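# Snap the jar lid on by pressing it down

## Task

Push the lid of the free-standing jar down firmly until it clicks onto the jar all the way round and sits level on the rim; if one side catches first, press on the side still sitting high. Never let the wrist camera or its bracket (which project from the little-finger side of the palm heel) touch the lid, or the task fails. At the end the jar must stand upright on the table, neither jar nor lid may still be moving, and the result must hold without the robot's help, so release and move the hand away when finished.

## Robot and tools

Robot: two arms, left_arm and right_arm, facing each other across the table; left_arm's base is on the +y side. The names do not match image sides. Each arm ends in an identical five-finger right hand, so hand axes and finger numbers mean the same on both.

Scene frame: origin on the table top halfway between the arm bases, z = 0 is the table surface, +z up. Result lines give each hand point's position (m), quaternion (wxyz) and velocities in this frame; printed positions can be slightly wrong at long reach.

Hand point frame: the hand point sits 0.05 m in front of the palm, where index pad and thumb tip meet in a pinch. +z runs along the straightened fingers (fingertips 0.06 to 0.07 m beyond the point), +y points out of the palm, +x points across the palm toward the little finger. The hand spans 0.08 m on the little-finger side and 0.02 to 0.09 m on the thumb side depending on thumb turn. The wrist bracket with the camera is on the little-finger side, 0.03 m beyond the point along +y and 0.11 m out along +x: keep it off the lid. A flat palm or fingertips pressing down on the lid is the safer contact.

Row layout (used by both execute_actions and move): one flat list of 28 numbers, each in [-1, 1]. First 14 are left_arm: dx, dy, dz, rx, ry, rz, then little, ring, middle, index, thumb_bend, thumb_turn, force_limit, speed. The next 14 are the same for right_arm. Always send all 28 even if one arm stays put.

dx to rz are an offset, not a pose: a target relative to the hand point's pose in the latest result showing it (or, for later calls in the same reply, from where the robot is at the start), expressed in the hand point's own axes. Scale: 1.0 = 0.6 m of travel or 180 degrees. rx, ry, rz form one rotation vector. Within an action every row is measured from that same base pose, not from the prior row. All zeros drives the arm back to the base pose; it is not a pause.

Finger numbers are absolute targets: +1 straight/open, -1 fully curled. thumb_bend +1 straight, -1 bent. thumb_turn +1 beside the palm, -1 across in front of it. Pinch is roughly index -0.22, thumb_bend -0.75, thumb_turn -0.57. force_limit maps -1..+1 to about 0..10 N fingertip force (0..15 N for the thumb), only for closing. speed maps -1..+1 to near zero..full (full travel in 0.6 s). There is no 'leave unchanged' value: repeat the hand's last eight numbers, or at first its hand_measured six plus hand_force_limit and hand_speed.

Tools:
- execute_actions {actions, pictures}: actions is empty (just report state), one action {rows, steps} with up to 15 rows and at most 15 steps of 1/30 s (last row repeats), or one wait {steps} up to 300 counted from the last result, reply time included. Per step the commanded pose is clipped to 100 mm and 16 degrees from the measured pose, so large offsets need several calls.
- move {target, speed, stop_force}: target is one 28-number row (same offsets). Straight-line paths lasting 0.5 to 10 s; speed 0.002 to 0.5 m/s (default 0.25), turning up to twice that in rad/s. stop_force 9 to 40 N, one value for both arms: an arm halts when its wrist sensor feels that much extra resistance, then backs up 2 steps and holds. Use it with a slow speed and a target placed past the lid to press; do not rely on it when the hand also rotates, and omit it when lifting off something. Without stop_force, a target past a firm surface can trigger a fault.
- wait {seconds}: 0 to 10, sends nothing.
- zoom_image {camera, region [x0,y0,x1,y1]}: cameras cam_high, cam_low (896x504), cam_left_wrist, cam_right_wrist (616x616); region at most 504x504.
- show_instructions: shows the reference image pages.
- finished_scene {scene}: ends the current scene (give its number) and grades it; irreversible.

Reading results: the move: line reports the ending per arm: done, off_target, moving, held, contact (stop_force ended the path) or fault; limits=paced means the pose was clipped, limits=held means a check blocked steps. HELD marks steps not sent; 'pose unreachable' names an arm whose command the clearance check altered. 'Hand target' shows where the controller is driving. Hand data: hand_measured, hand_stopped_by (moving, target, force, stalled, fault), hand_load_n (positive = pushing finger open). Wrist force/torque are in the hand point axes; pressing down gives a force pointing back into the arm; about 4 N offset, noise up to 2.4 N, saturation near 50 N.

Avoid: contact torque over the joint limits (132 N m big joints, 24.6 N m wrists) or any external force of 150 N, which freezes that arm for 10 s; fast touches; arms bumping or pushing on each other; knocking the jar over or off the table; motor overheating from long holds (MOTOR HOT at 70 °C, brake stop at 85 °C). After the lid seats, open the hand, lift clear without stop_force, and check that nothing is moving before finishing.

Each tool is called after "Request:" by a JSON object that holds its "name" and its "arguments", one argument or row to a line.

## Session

Request:
{"name": "execute_actions", "arguments": {
  "actions": []
}}

Scene clock: 0.00 s of 5400.00 s.
left_arm: end_effector_position=(+0.3276, +0.5357, +0.4777) hand_measured=(+1.000, +1.000, +1.000, +1.000, +1.000, +1.000) hand_load_n=(+0.0, +0.0, +0.0, +0.0, +0.0, +0.0) hand_stopped_by=(target, target, target, target, target, target) hand_force_limit=0.00 hand_speed=-0.80 end_effector_quat_wxyz=(+0.008, +0.267, +0.964, +0.005) end_effector_velocity=(-0.000, +0.000, +0.000) end_effector_angular_velocity=(+0.001, +0.001, +0.001) | right_arm: end_effector_position=(+0.0859, -0.2219, +0.4822) hand_measured=(+1.000, +1.000, +1.000, +1.000, +1.000, +1.000) hand_load_n=(+0.0, +0.0, +0.0, +0.0, +0.0, +0.0) hand_stopped_by=(target, target, target, target, target, target) hand_force_limit=0.00 hand_speed=-0.80 end_effector_quat_wxyz=(-0.007, -0.366, +0.930, +0.012) end_effector_velocity=(-0.001, -0.000, +0.001) end_effector_angular_velocity=(-0.000, +0.001, -0.000)
Joint positions: left_arm=[ 0.551 -1.75   1.366  1.946  1.554 -1.886] | right_arm=[-1.204 -1.698  1.318  1.963  1.547 -1.868]
Joint velocities: left_arm=[ 0.     0.    -0.001  0.001  0.    -0.001] | right_arm=[ 0.    -0.001 -0.     0.002 -0.     0.001]
Joint torques (N m, as the arm reports them, + toward a larger angle): no reading
Motor temperatures (°C, as the motors report them): left_arm=[25 26 24 31 29 33] | right_arm=[27 25 26 32 31 37]
Wrist force (N, on the end effector, along its own x y z axes, offset not removed): no reading
Wrist torque (N m, same axes, about the end effector's origin, offset not removed): no reading
Hand target (left_arm): +0.328, +0.536, +0.478; +0.008, +0.267, +0.964, +0.005
Hand target (right_arm): +0.086, -0.222, +0.482; -0.007, -0.366, +0.930, +0.012

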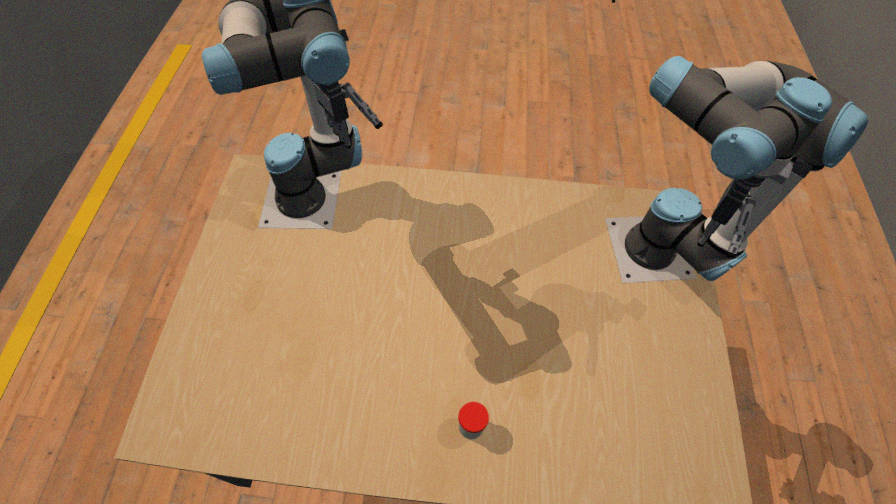

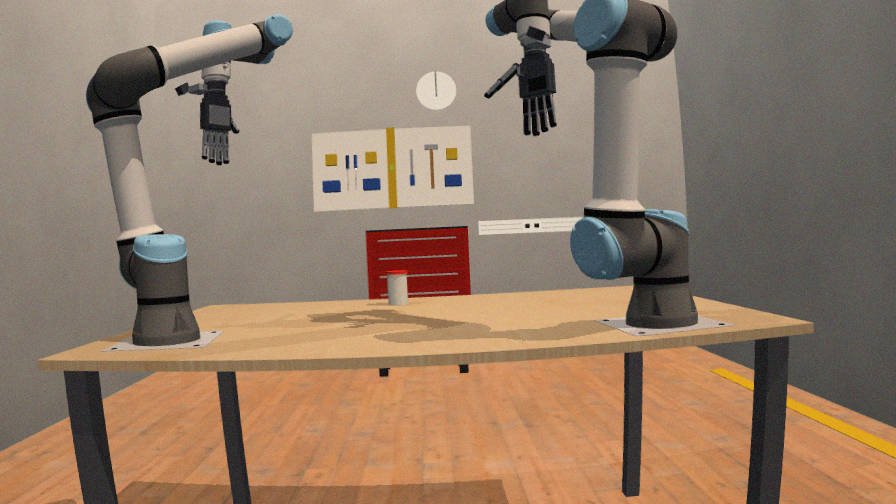

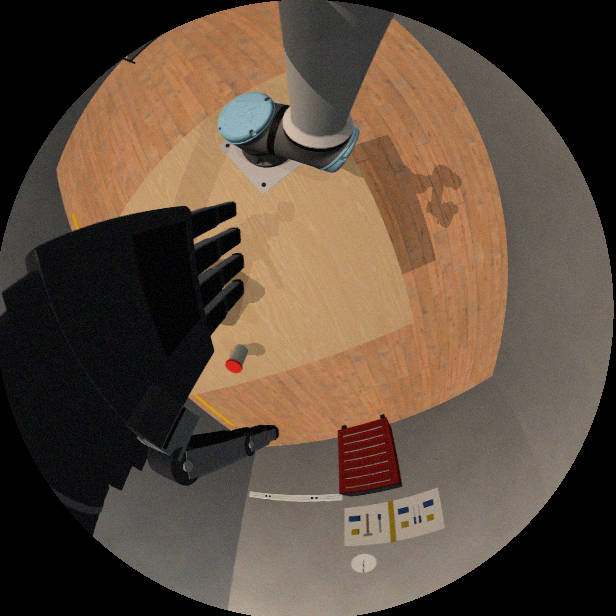

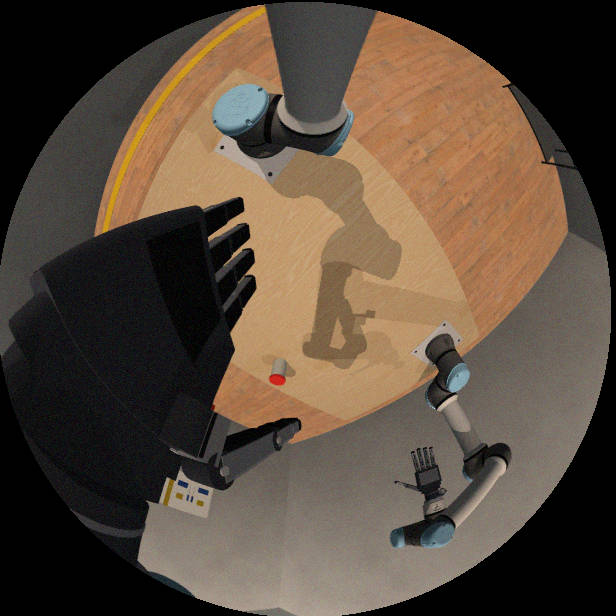

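Request:
{"name": "move", "arguments": {
  "target": [-0.838,-0.483,0.58,-0.049,-0.056,0.498,-1,-1,-1,-1,1,1,0,1,0,0,0,0,0,0,1,1,1,1,1,1,0,-0.8],
  "speed": 0.4
}}

Request:
{"name": "zoom_image", "arguments": {
  "camera": "cam_low",
  "region": [355,235,445,315]
}}

Scene clock: 6.27 s of 5400.00 s.
left_arm: end_effector_position=(+0.6157, +0.0300, +0.1330) hand_measured=(-1.000, -1.000, -1.000, -1.000, +1.000, +1.000) hand_load_n=(+0.0, +0.0, +0.0, +0.0, +0.0, +0.0) hand_stopped_by=(target, target, target, target, target, target) hand_force_limit=0.00 hand_speed=1.00 end_effector_quat_wxyz=(+0.098, +0.865, +0.490, +0.055) end_effector_velocity=(+0.001, -0.002, -0.001) end_effector_angular_velocity=(+0.006, +0.006, -0.004) | right_arm: end_effector_position=(+0.0859, -0.2219, +0.4822) hand_measured=(+1.000, +1.000, +1.000, +1.000, +1.000, +1.000) hand_load_n=(+0.0, +0.0, +0.0, +0.0, +0.0, +0.0) hand_stopped_by=(target, target, target, target, target, target) hand_force_limit=0.00 hand_speed=-0.80 end_effector_quat_wxyz=(-0.007, -0.366, +0.930, +0.012) end_effector_velocity=(-0.000, +0.000, -0.000) end_effector_angular_velocity=(+0.000, +0.001, +0.001)
Joint positions: left_arm=[ 0.476 -0.6    0.647  1.316  1.487 -0.382] | right_arm=[-1.204 -1.698  1.318  1.963  1.547 -1.868]
Joint velocities: left_arm=[ 0.001  0.017 -0.031  0.022  0.002  0.005] | right_arm=[ 0.001  0.001  0.     0.    -0.     0.   ]
Joint torques (N m, as the arm reports them, + toward a larger angle): left_arm=[ 14.96 -45.18 -26.54   3.57   2.82   2.33] | right_arm=[ -0.76 -12.03 -12.88   2.18   0.     0.04]
Motor temperatures (°C, as the motors report them): left_arm=[25 26 24 31 29 33] | right_arm=[27 25 26 32 31 37]
Wrist force (N, on the end effector, along its own x y z axes, offset not removed): left_arm=[-0.4 1.7 -1.5] | right_arm=[-0.2 -2.1 -2.9]
Wrist torque (N m, same axes, about the end effector's origin, offset not removed): left_arm=[0.50 0.06 0.01] | right_arm=[0.12 0.25 -0.28]
Hand target (left_arm): +0.616, +0.030, +0.133; +0.097, +0.865, +0.489, +0.055
Hand target (right_arm): +0.086, -0.222, +0.482; -0.007, -0.366, +0.930, +0.012
Off the commanded pose (left_arm): 0.001 m, 0 deg.
Off the commanded pose (right_arm): 0.000 m, 0 deg.
After step 90, 0.43 s passed at rest.
move: done

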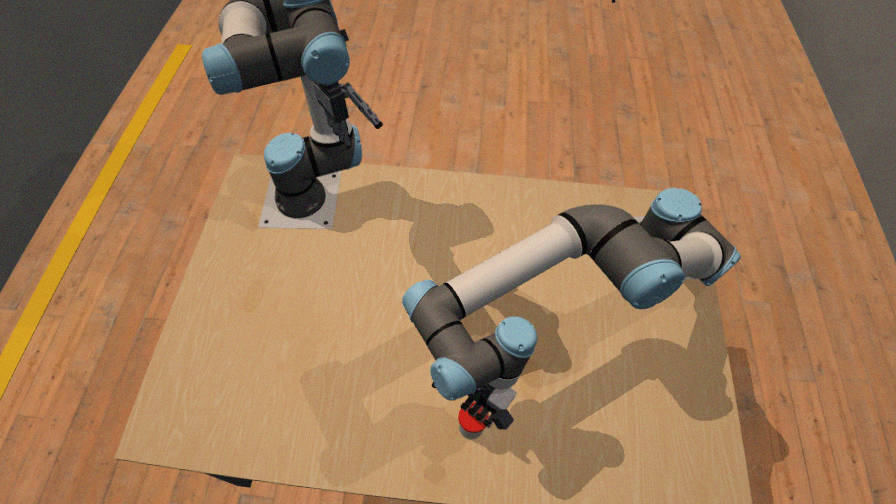

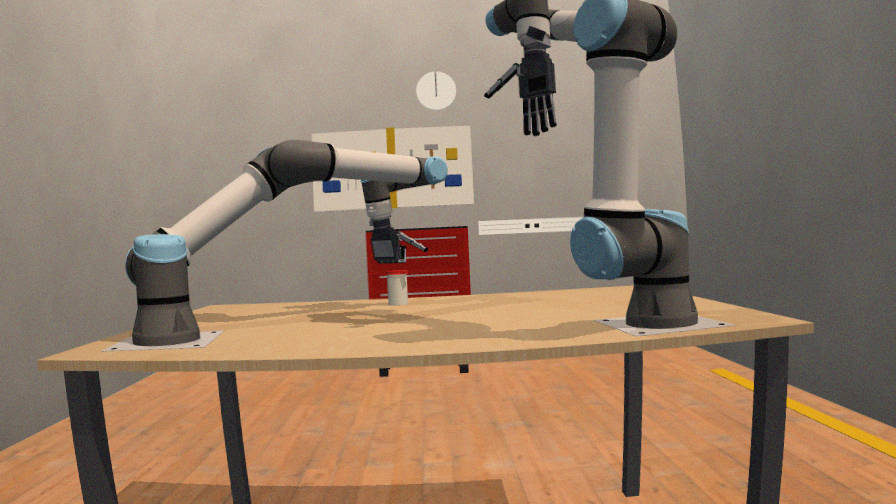

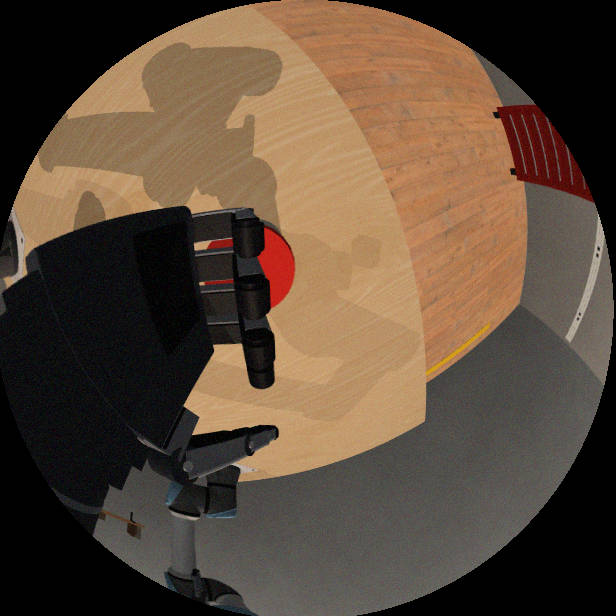

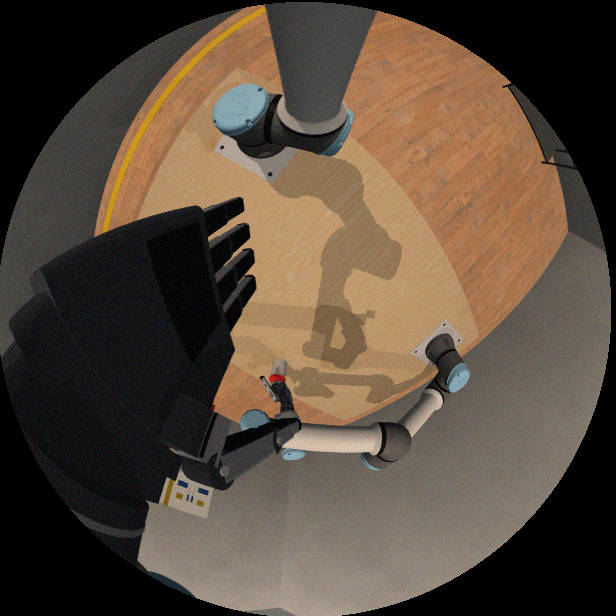

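Region (355, 235, 445, 315) of cam_low's 896x504 image, scaled by 5.600, with more detail than that image has.

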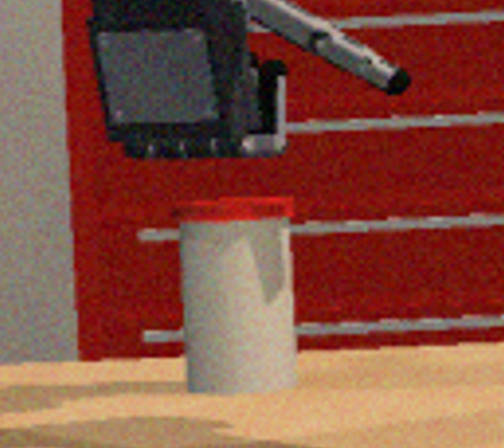

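Request:
{"name": "move", "arguments": {
  "target": [-0.006,0,0.031,0,0,0,-1,-1,-1,-1,1,1,0,1,0,0,0,0,0,0,1,1,1,1,1,1,0,-0.8],
  "speed": 0.06
}}

Request:
{"name": "move", "arguments": {
  "target": [0,-0.0055,0.025,0,0,0,-1,-1,-1,-1,1,1,0,1,0,0,0,0,0,0,1,1,1,1,1,1,0,-0.8],
  "speed": 0.005,
  "stop_force": 40
}}

Request:
{"name": "zoom_image", "arguments": {
  "camera": "cam_low",
  "region": [355,235,445,315]
}}

Scene clock: 9.40 s of 5400.00 s.
left_arm: end_effector_position=(+0.6174, +0.0248, +0.1152) hand_measured=(-1.000, -1.000, -1.000, -1.000, +1.000, +1.000) hand_load_n=(+0.0, +0.0, +0.0, +0.0, +0.0, +0.0) hand_stopped_by=(target, target, target, target, target, target) hand_force_limit=0.00 hand_speed=1.00 end_effector_quat_wxyz=(+0.098, +0.865, +0.490, +0.055) end_effector_velocity=(+0.000, -0.001, -0.003) end_effector_angular_velocity=(-0.001, -0.001, +0.000) | right_arm: end_effector_position=(+0.0859, -0.2219, +0.4822) hand_measured=(+1.000, +1.000, +1.000, +1.000, +1.000, +1.000) hand_load_n=(+0.0, +0.0, +0.0, +0.0, +0.0, +0.0) hand_stopped_by=(target, target, target, target, target, target) hand_force_limit=0.00 hand_speed=-0.80 end_effector_quat_wxyz=(-0.007, -0.366, +0.930, +0.012) end_effector_velocity=(-0.000, -0.000, +0.000) end_effector_angular_velocity=(-0.000, +0.001, -0.000)
Joint positions: left_arm=[ 0.473 -0.577  0.649  1.291  1.486 -0.384] | right_arm=[-1.204 -1.698  1.318  1.963  1.547 -1.868]
Joint velocities: left_arm=[-0.001  0.003  0.001 -0.005 -0.    -0.001] | right_arm=[ 0.    -0.     0.     0.001 -0.     0.   ]
Joint torques (N m, as the arm reports them, + toward a larger angle): left_arm=[-12.38 -44.64 -11.53   0.54  -3.02  -2.23] | right_arm=[ -0.71 -12.27 -13.39   2.29  -0.01   0.13]
Motor temperatures (°C, as the motors report them): left_arm=[25 26 24 31 29 33] | right_arm=[27 25 26 32 31 37]
Wrist force (N, on the end effector, along its own x y z axes, offset not removed): left_arm=[-2.0 2.6 -3.0] | right_arm=[0.8 -2.6 -2.4]
Wrist torque (N m, same axes, about the end effector's origin, offset not removed): left_arm=[0.74 0.38 0.04] | right_arm=[-0.08 0.18 -0.12]
Hand target (left_arm): +0.617, +0.025, +0.115; +0.098, +0.865, +0.490, +0.055
Hand target (right_arm): +0.086, -0.222, +0.482; -0.007, -0.366, +0.930, +0.012
Off the commanded pose (left_arm): 0.000 m, 0 deg.
Off the commanded pose (right_arm): 0.000 m, 0 deg.
move: done

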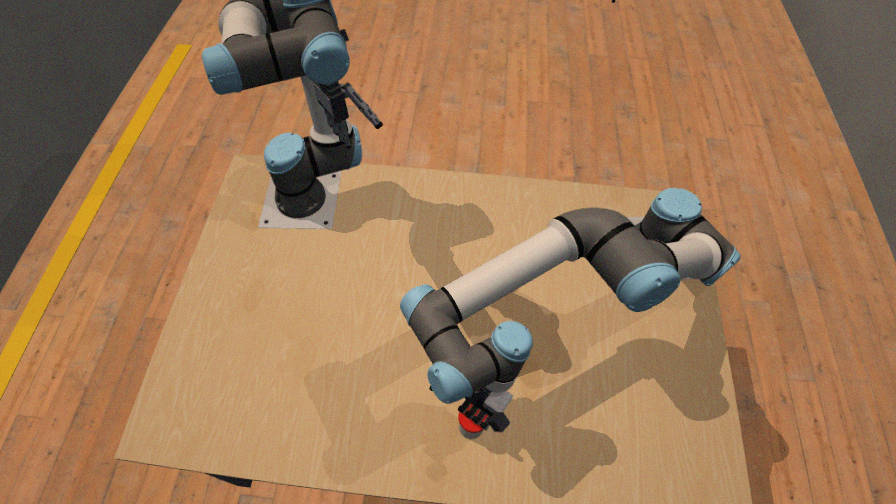

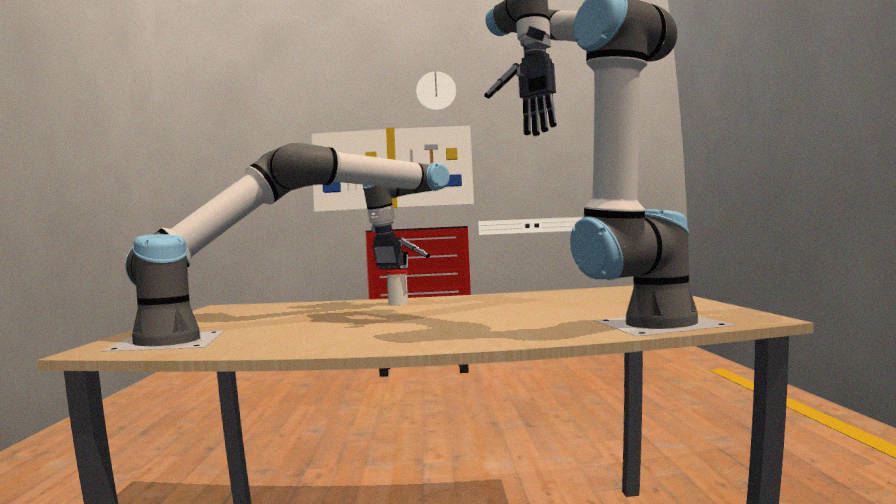

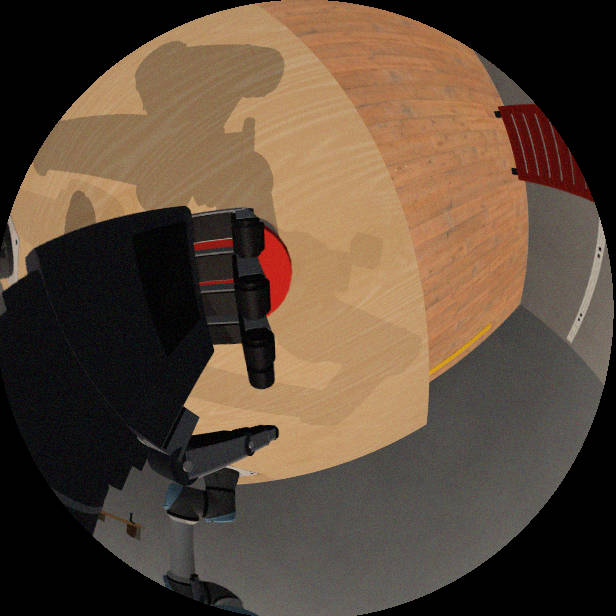

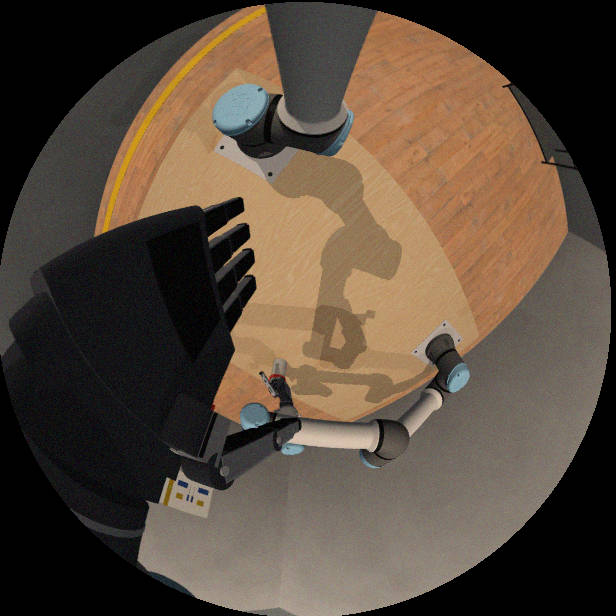

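Scene clock: 11.83 s of 5400.00 s.
left_arm: end_effector_position=(+0.6174, +0.0247, +0.1052) hand_measured=(-1.000, -1.000, -1.000, -1.000, +1.000, +1.000) hand_load_n=(-6.0, -4.0, -3.0, -4.0, +0.0, +0.0) hand_stopped_by=(target, target, target, target, target, target) hand_force_limit=0.00 hand_speed=1.00 end_effector_quat_wxyz=(+0.098, +0.865, +0.490, +0.055) end_effector_velocity=(+0.001, -0.000, +0.002) end_effector_angular_velocity=(-0.003, -0.002, +0.001) | right_arm: end_effector_position=(+0.0859, -0.2219, +0.4822) hand_measured=(+1.000, +1.000, +1.000, +1.000, +1.000, +1.000) hand_load_n=(+0.0, +0.0, +0.0, +0.0, +0.0, +0.0) hand_stopped_by=(target, target, target, target, target, target) hand_force_limit=0.00 hand_speed=-0.80 end_effector_quat_wxyz=(-0.007, -0.366, +0.930, +0.012) end_effector_velocity=(+0.000, -0.000, -0.001) end_effector_angular_velocity=(-0.001, +0.001, -0.000)
Joint positions: left_arm=[ 0.473 -0.574  0.668  1.268  1.486 -0.384] | right_arm=[-1.204 -1.698  1.318  1.963  1.547 -1.868]
Joint velocities: left_arm=[ 0.001  0.    -0.005  0.002 -0.     0.   ] | right_arm=[-0.     0.     0.002 -0.     0.001  0.   ]
Joint torques (N m, as the arm reports them, + toward a larger angle): left_arm=[ 1.12 -9.01 -8.94  0.34 -0.7   2.23] | right_arm=[ -0.87 -12.29 -13.1    2.33  -0.02  -0.01]
Motor temperatures (°C, as the motors report them): left_arm=[25 26 24 31 29 33] | right_arm=[27 25 26 32 31 37]
Wrist force (N, on the end effector, along its own x y z axes, offset not removed): left_arm=[-0.7 7.8 -50.0] | right_arm=[3.7 -6.1 -0.3]
Wrist torque (N m, same axes, about the end effector's origin, offset not removed): left_arm=[1.68 1.79 0.19] | right_arm=[-0.54 -0.25 -0.16]
Hand target (left_arm): +0.617, +0.025, +0.105; +0.098, +0.865, +0.490, +0.055
Hand target (right_arm): +0.086, -0.222, +0.482; -0.007, -0.366, +0.930, +0.012
Off the commanded pose (left_arm): 0.005 m, 0 deg.
Off the commanded pose (right_arm): 0.000 m, 0 deg.
move: contact (left_arm)

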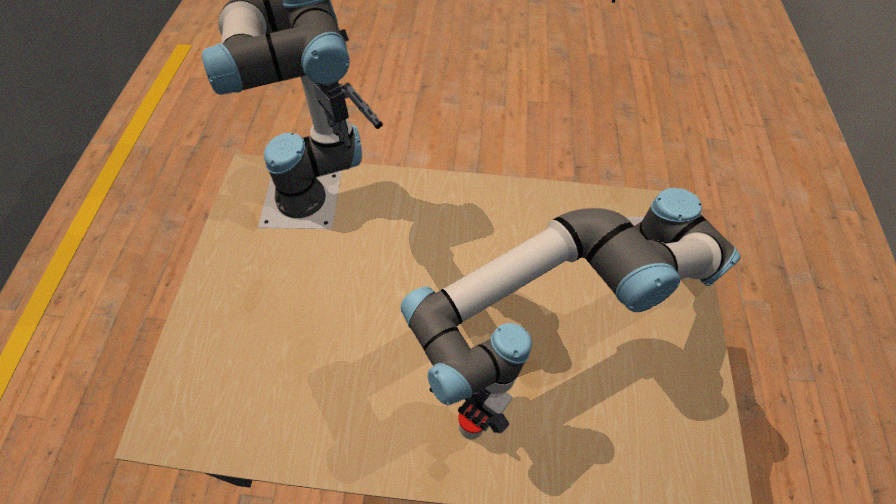

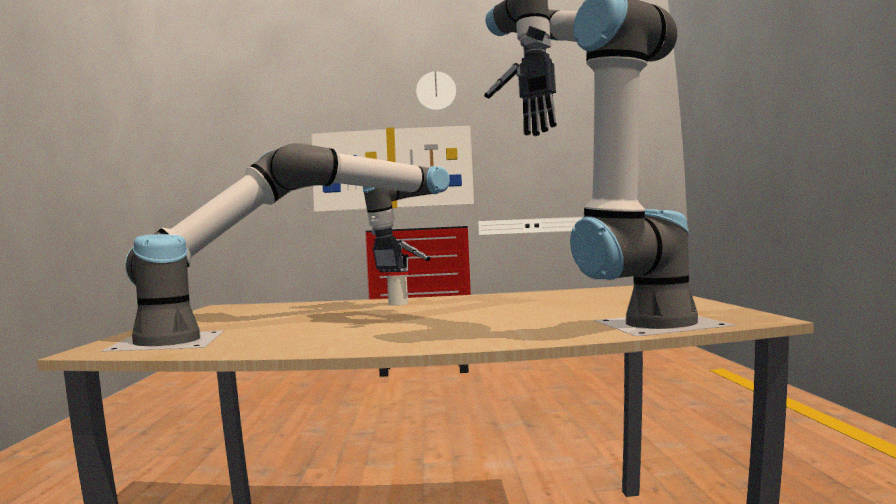

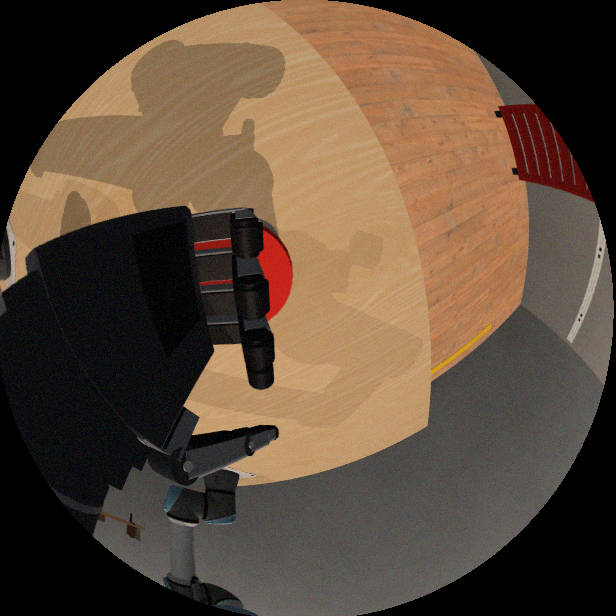

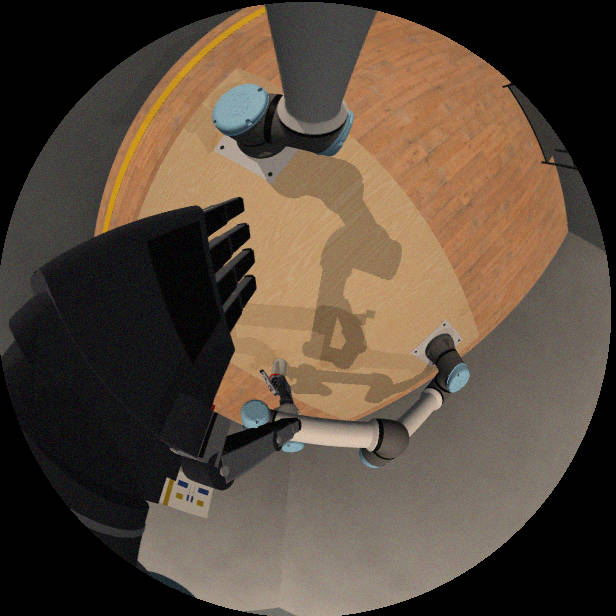

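Region (355, 235, 445, 315) of cam_low's 896x504 image, scaled by 5.600, with more detail than that image has.

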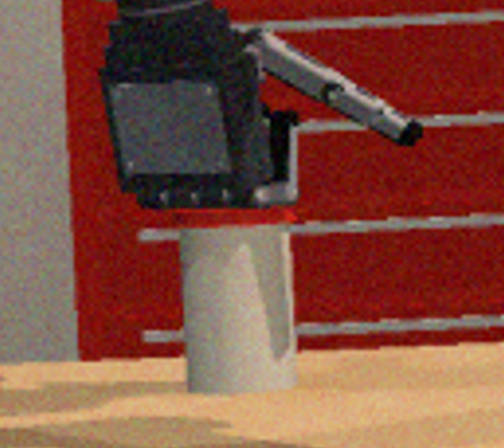

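The lid has dropped. One short extra push, then retreat.

Request:
{"name": "execute_actions", "arguments": {
  "actions": [
    {"rows":[[0,-0.0003,0.0012,0,0,0,-1,-1,-1,-1,1,1,0,1,0,0,0,0,0,0,1,1,1,1,1,1,0,-0.8]]}
  ],
  "pictures": false
}}

Request:
{"name": "execute_actions", "arguments": {
  "actions": [
    {"rows":[[0,0.002,-0.01,0,0,0,-1,-1,-1,-1,1,1,0,1,0,0,0,0,0,0,1,1,1,1,1,1,0,-0.8]],"steps":10}
  ],
  "pictures": false
}}

Request:
{"name": "move", "arguments": {
  "target": [0.05,-0.15,-0.28,0,0,0,-1,-1,-1,-1,1,1,0,1,0,0,0,0,0,0,1,1,1,1,1,1,0,-0.8]
}}

Request:
{"name": "zoom_image", "arguments": {
  "camera": "cam_low",
  "region": [355,235,445,315]
}}

Scene clock: 17.27 s of 5400.00 s.
left_arm: end_effector_position=(+0.6174, +0.0247, +0.1047) hand_measured=(-1.000, -1.000, -1.000, -1.000, +1.000, +1.000) hand_load_n=(-7.0, -5.0, -4.0, -5.0, +0.0, +0.0) hand_stopped_by=(target, target, target, target, target, target) hand_force_limit=0.00 hand_speed=1.00 end_effector_quat_wxyz=(+0.098, +0.865, +0.490, +0.055) end_effector_velocity=(+0.000, -0.000, -0.000) end_effector_angular_velocity=(-0.001, -0.001, +0.001) | right_arm: end_effector_position=(+0.0859, -0.2219, +0.4822) hand_measured=(+1.000, +1.000, +1.000, +1.000, +1.000, +1.000) hand_load_n=(+0.0, +0.0, +0.0, +0.0, +0.0, +0.0) hand_stopped_by=(target, target, target, target, target, target) hand_force_limit=0.00 hand_speed=-0.80 end_effector_quat_wxyz=(-0.007, -0.366, +0.930, +0.012) end_effector_velocity=(-0.001, -0.000, +0.000) end_effector_angular_velocity=(+0.000, -0.001, +0.001)
Joint positions: left_arm=[ 0.473 -0.574  0.67   1.266  1.486 -0.384] | right_arm=[-1.204 -1.698  1.318  1.963  1.547 -1.868]
Joint velocities: left_arm=[ 0.     0.001  0.    -0.002  0.    -0.   ] | right_arm=[ 0.    -0.002 -0.     0.001  0.    -0.001]
Joint torques (N m, as the arm reports them, + toward a larger angle): left_arm=[-0.94 15.71 15.7  -3.82 -0.93 -1.79] | right_arm=[ -0.79 -12.29 -13.51   2.27  -0.09   0.07]
Motor temperatures (°C, as the motors report them): left_arm=[25 26 24 31 29 33] | right_arm=[27 25 26 32 31 37]
Wrist force (N, on the end effector, along its own x y z axes, offset not removed): left_arm=[-0.1 8.2 -50.0] | right_arm=[1.2 -1.7 1.7]
Wrist torque (N m, same axes, about the end effector's origin, offset not removed): left_arm=[1.00 1.50 0.19] | right_arm=[0.15 0.04 -0.10]
Hand target (left_arm): +0.617, +0.025, +0.104; +0.098, +0.865, +0.490, +0.055
Hand target (right_arm): +0.086, -0.222, +0.482; -0.007, -0.366, +0.930, +0.012
Off the commanded pose (left_arm): 0.000 m, 0 deg.
Off the commanded pose (right_arm): 0.000 m, 0 deg.
Steps of this call (steps 1 to 90: nothing new was sent; then 1.93 s passed at rest; steps 91 to 105: all 15 steps of this action). Readings (end_effector_position | what the end effector reports):
91: left_arm (+0.6174, +0.0247, +0.1055) | right_arm (+0.0859, -0.2219, +0.4822) | left_arm hand_measured=(-1.000, -1.000, -1.000, -1.000, +1.000, +1.000) hand_load_n=(-5.0, -3.0, -2.0, -3.0, +0.0, +0.0) hand_stopped_by=(target, target, target, target, target, target) hand_force_limit=0.00 hand_speed=1.00 | right_arm hand_measured=(+1.000, +1.000, +1.000, +1.000, +1.000, +1.000) hand_load_n=(+0.0, +0.0, +0.0, +0.0, +0.0, +0.0) hand_stopped_by=(target, target, target, target, target, target) hand_force_limit=0.00 hand_speed=-0.80
92: left_arm (+0.6174, +0.0247, +0.1054) | right_arm (+0.0859, -0.2219, +0.4822) | left_arm hand_measured=(-1.000, -1.000, -1.000, -1.000, +1.000, +1.000) hand_load_n=(-5.0, -3.0, -2.0, -3.0, +0.0, +0.0) hand_stopped_by=(target, target, target, target, target, target) hand_force_limit=0.00 hand_speed=1.00 | right_arm hand_measured=(+1.000, +1.000, +1.000, +1.000, +1.000, +1.000) hand_load_n=(+0.0, +0.0, +0.0, +0.0, +0.0, +0.0) hand_stopped_by=(target, target, target, target, target, target) hand_force_limit=0.00 hand_speed=-0.80
94: left_arm (+0.6174, +0.0247, +0.1052) | right_arm (+0.0859, -0.2219, +0.4822) | left_arm hand_measured=(-1.000, -1.000, -1.000, -1.000, +1.000, +1.000) hand_load_n=(-5.0, -3.5, -2.0, -3.0, +0.0, +0.0) hand_stopped_by=(target, target, target, target, target, target) hand_force_limit=0.00 hand_speed=1.00 | right_arm hand_measured=(+1.000, +1.000, +1.000, +1.000, +1.000, +1.000) hand_load_n=(+0.0, +0.0, +0.0, +0.0, +0.0, +0.0) hand_stopped_by=(target, target, target, target, target, target) hand_force_limit=0.00 hand_speed=-0.80
98: left_arm (+0.6174, +0.0247, +0.1049) | right_arm (+0.0859, -0.2219, +0.4822) | left_arm hand_measured=(-1.000, -1.000, -1.000, -1.000, +1.000, +1.000) hand_load_n=(-6.5, -4.5, -3.5, -4.0, +0.0, +0.0) hand_stopped_by=(target, target, target, target, target, target) hand_force_limit=0.00 hand_speed=1.00 | right_arm hand_measured=(+1.000, +1.000, +1.000, +1.000, +1.000, +1.000) hand_load_n=(+0.0, +0.0, +0.0, +0.0, +0.0, +0.0) hand_stopped_by=(target, target, target, target, target, target) hand_force_limit=0.00 hand_speed=-0.80
105: the state above

Scene clock: 17.60 s of 5400.00 s.
left_arm: end_effector_position=(+0.6173, +0.0249, +0.1098) hand_measured=(-1.000, -1.000, -1.000, -1.000, +1.000, +1.000) hand_load_n=(+0.0, +0.0, +0.0, +0.0, +0.0, +0.0) hand_stopped_by=(target, target, target, target, target, target) hand_force_limit=0.00 hand_speed=1.00 end_effector_quat_wxyz=(+0.098, +0.865, +0.490, +0.055) end_effector_velocity=(+0.000, -0.001, +0.009) end_effector_angular_velocity=(-0.005, -0.003, -0.000) | right_arm: end_effector_position=(+0.0859, -0.2219, +0.4822) hand_measured=(+1.000, +1.000, +1.000, +1.000, +1.000, +1.000) hand_load_n=(+0.0, +0.0, +0.0, +0.0, +0.0, +0.0) hand_stopped_by=(target, target, target, target, target, target) hand_force_limit=0.00 hand_speed=-0.80 end_effector_quat_wxyz=(-0.007, -0.366, +0.930, +0.012) end_effector_velocity=(-0.001, -0.000, +0.000) end_effector_angular_velocity=(+0.001, -0.001, -0.000)
Joint positions: left_arm=[ 0.473 -0.576  0.661  1.278  1.486 -0.385] | right_arm=[-1.204 -1.698  1.318  1.963  1.547 -1.868]
Joint velocities: left_arm=[-0.    -0.005 -0.013  0.012  0.     0.   ] | right_arm=[ 0.001 -0.002  0.     0.    -0.     0.001]
Joint torques (N m, as the arm reports them, + toward a larger angle): left_arm=[ -7.87 -71.22 -27.22   3.33  -1.64  -2.17] | right_arm=[ -0.32 -12.05 -13.67   2.33   0.01  -0.07]
Motor temperatures (°C, as the motors report them): left_arm=[25 26 24 31 29 33] | right_arm=[27 25 26 32 31 37]
Wrist force (N, on the end effector, along its own x y z axes, offset not removed): left_arm=[0.1 1.4 -2.4] | right_arm=[1.3 -3.7 0.8]
Wrist torque (N m, same axes, about the end effector's origin, offset not removed): left_arm=[0.40 0.03 0.10] | right_arm=[-0.33 0.04 -0.02]
Hand target (left_arm): +0.617, +0.025, +0.111; +0.098, +0.865, +0.490, +0.055
Hand target (right_arm): +0.086, -0.222, +0.482; -0.007, -0.366, +0.930, +0.012
Off the commanded pose (left_arm): 0.001 m, 0 deg.
Off the commanded pose (right_arm): 0.000 m, 0 deg.
Steps of this call (steps 1 to 10: all 10 steps of this action). Readings (end_effector_position | what the end effector reports):
1: left_arm (+0.6174, +0.0247, +0.1047) | right_arm (+0.0859, -0.2219, +0.4822) | left_arm hand_measured=(-1.000, -1.000, -1.000, -1.000, +1.000, +1.000) hand_load_n=(-7.0, -5.0, -4.0, -5.0, +0.0, +0.0) hand_stopped_by=(target, target, target, target, target, target) hand_force_limit=0.00 hand_speed=1.00 | right_arm hand_measured=(+1.000, +1.000, +1.000, +1.000, +1.000, +1.000) hand_load_n=(+0.0, +0.0, +0.0, +0.0, +0.0, +0.0) hand_stopped_by=(target, target, target, target, target, target) hand_force_limit=0.00 hand_speed=-0.80
2: left_arm (+0.6174, +0.0247, +0.1053) | right_arm (+0.0859, -0.2219, +0.4822) | left_arm hand_measured=(-1.000, -1.000, -1.000, -1.000, +1.000, +1.000) hand_load_n=(-7.0, -5.0, -4.0, -5.0, +0.0, +0.0) hand_stopped_by=(target, target, target, target, target, target) hand_force_limit=0.00 hand_speed=1.00 | right_arm hand_measured=(+1.000, +1.000, +1.000, +1.000, +1.000, +1.000) hand_load_n=(+0.0, +0.0, +0.0, +0.0, +0.0, +0.0) hand_stopped_by=(target, target, target, target, target, target) hand_force_limit=0.00 hand_speed=-0.80
4: left_arm (+0.6173, +0.0249, +0.1067) | right_arm (+0.0859, -0.2219, +0.4822) | left_arm hand_measured=(-1.000, -1.000, -1.000, -1.000, +1.000, +1.000) hand_load_n=(-3.0, -1.5, +0.0, -1.0, +0.0, +0.0) hand_stopped_by=(target, target, target, target, target, target) hand_force_limit=0.00 hand_speed=1.00 | right_arm hand_measured=(+1.000, +1.000, +1.000, +1.000, +1.000, +1.000) hand_load_n=(+0.0, +0.0, +0.0, +0.0, +0.0, +0.0) hand_stopped_by=(target, target, target, target, target, target) hand_force_limit=0.00 hand_speed=-0.80
8: left_arm (+0.6173, +0.0249, +0.1091) | right_arm (+0.0859, -0.2219, +0.4822) | left_arm hand_measured=(-1.000, -1.000, -1.000, -1.000, +1.000, +1.000) hand_load_n=(+0.0, +0.0, +0.0, +0.0, +0.0, +0.0) hand_stopped_by=(target, target, target, target, target, target) hand_force_limit=0.00 hand_speed=1.00 | right_arm hand_measured=(+1.000, +1.000, +1.000, +1.000, +1.000, +1.000) hand_load_n=(+0.0, +0.0, +0.0, +0.0, +0.0, +0.0) hand_stopped_by=(target, target, target, target, target, target) hand_force_limit=0.00 hand_speed=-0.80
10: the state above

Scene clock: 19.30 s of 5400.00 s.
left_arm: end_effector_position=(+0.5258, +0.1152, +0.2540) hand_measured=(-1.000, -1.000, -1.000, -1.000, +1.000, +1.000) hand_load_n=(+0.0, +0.0, +0.0, +0.0, +0.0, +0.0) hand_stopped_by=(target, target, target, target, target, target) hand_force_limit=0.00 hand_speed=1.00 end_effector_quat_wxyz=(+0.098, +0.865, +0.490, +0.055) end_effector_velocity=(-0.002, +0.001, +0.002) end_effector_angular_velocity=(-0.001, -0.001, -0.000) | right_arm: end_effector_position=(+0.0859, -0.2219, +0.4822) hand_measured=(+1.000, +1.000, +1.000, +1.000, +1.000, +1.000) hand_load_n=(+0.0, +0.0, +0.0, +0.0, +0.0, +0.0) hand_stopped_by=(target, target, target, target, target, target) hand_force_limit=0.00 hand_speed=-0.80 end_effector_quat_wxyz=(-0.007, -0.366, +0.930, +0.012) end_effector_velocity=(-0.000, -0.000, -0.000) end_effector_angular_velocity=(-0.000, +0.000, -0.000)
Joint positions: left_arm=[ 0.435 -1.016  1.065  1.317  1.479 -0.422] | right_arm=[-1.204 -1.698  1.318  1.963  1.547 -1.868]
Joint velocities: left_arm=[-0.001 -0.007  0.005 -0.    -0.    -0.001] | right_arm=[-0.    -0.001  0.001 -0.001 -0.     0.   ]
Joint torques (N m, as the arm reports them, + toward a larger angle): left_arm=[-12.54 -56.38 -11.67   3.45  -3.01  -2.19] | right_arm=[ -0.3  -12.36 -13.04   2.43  -0.05  -0.08]
Motor temperatures (°C, as the motors report them): left_arm=[25 26 24 31 29 33] | right_arm=[27 25 26 32 31 37]
Wrist force (N, on the end effector, along its own x y z axes, offset not removed): left_arm=[-1.4 3.0 -2.4] | right_arm=[-2.8 -3.2 1.4]
Wrist torque (N m, same axes, about the end effector's origin, offset not removed): left_arm=[0.63 0.13 -0.11] | right_arm=[-0.19 0.61 -0.32]
Hand target (left_arm): +0.526, +0.115, +0.254; +0.098, +0.865, +0.490, +0.055
Hand target (right_arm): +0.086, -0.222, +0.482; -0.007, -0.366, +0.930, +0.012
Off the commanded pose (left_arm): 0.000 m, 0 deg.
Off the commanded pose (right_arm): 0.000 m, 0 deg.
move: done

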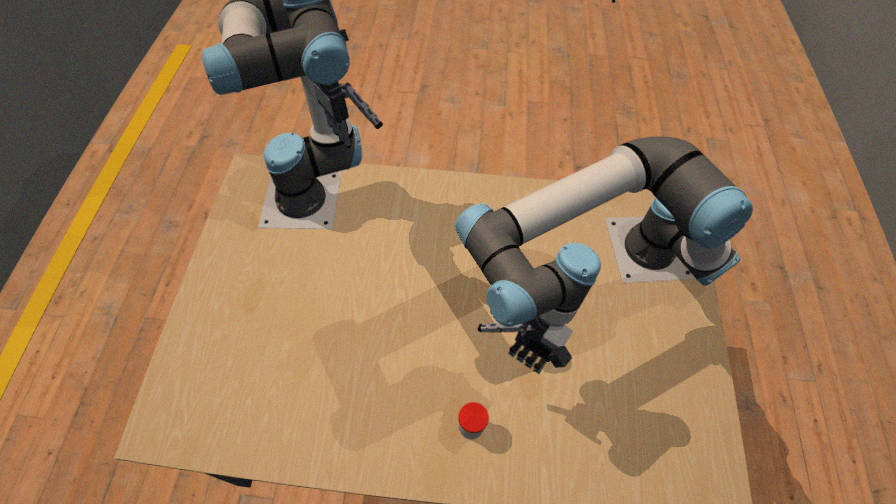

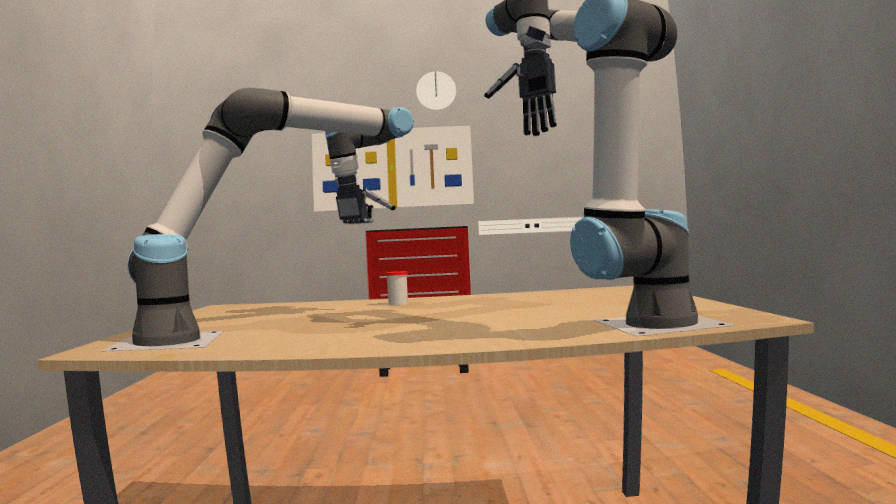

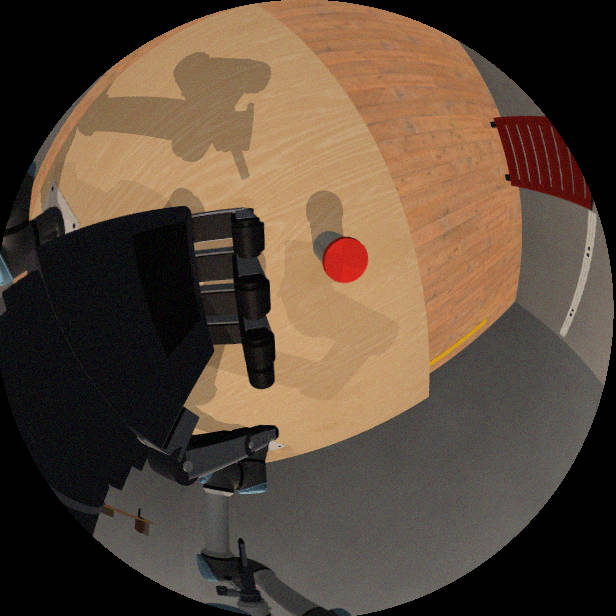

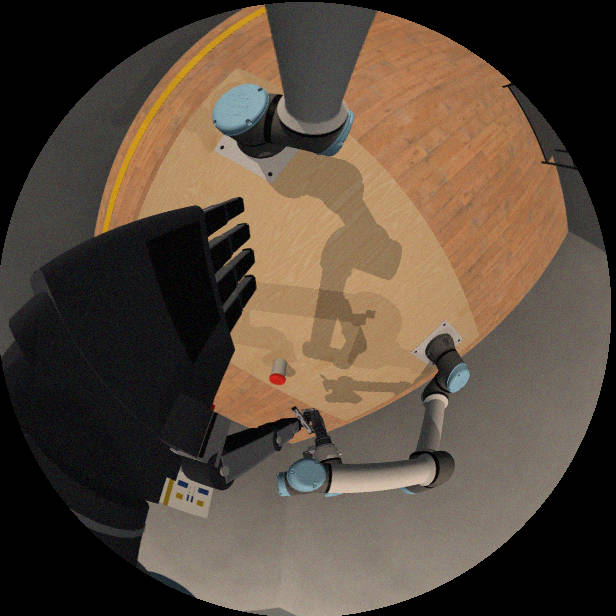

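Region (355, 235, 445, 315) of cam_low's 896x504 image, scaled by 5.600, with more detail than that image has.

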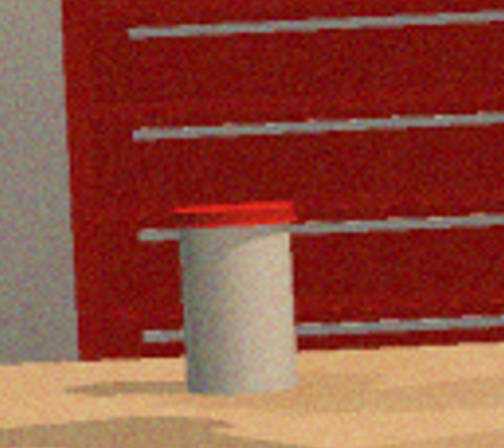

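Request:
{"name": "finished_scene", "arguments": {
  "scene": 2
}}

The scene is finished: the task was done.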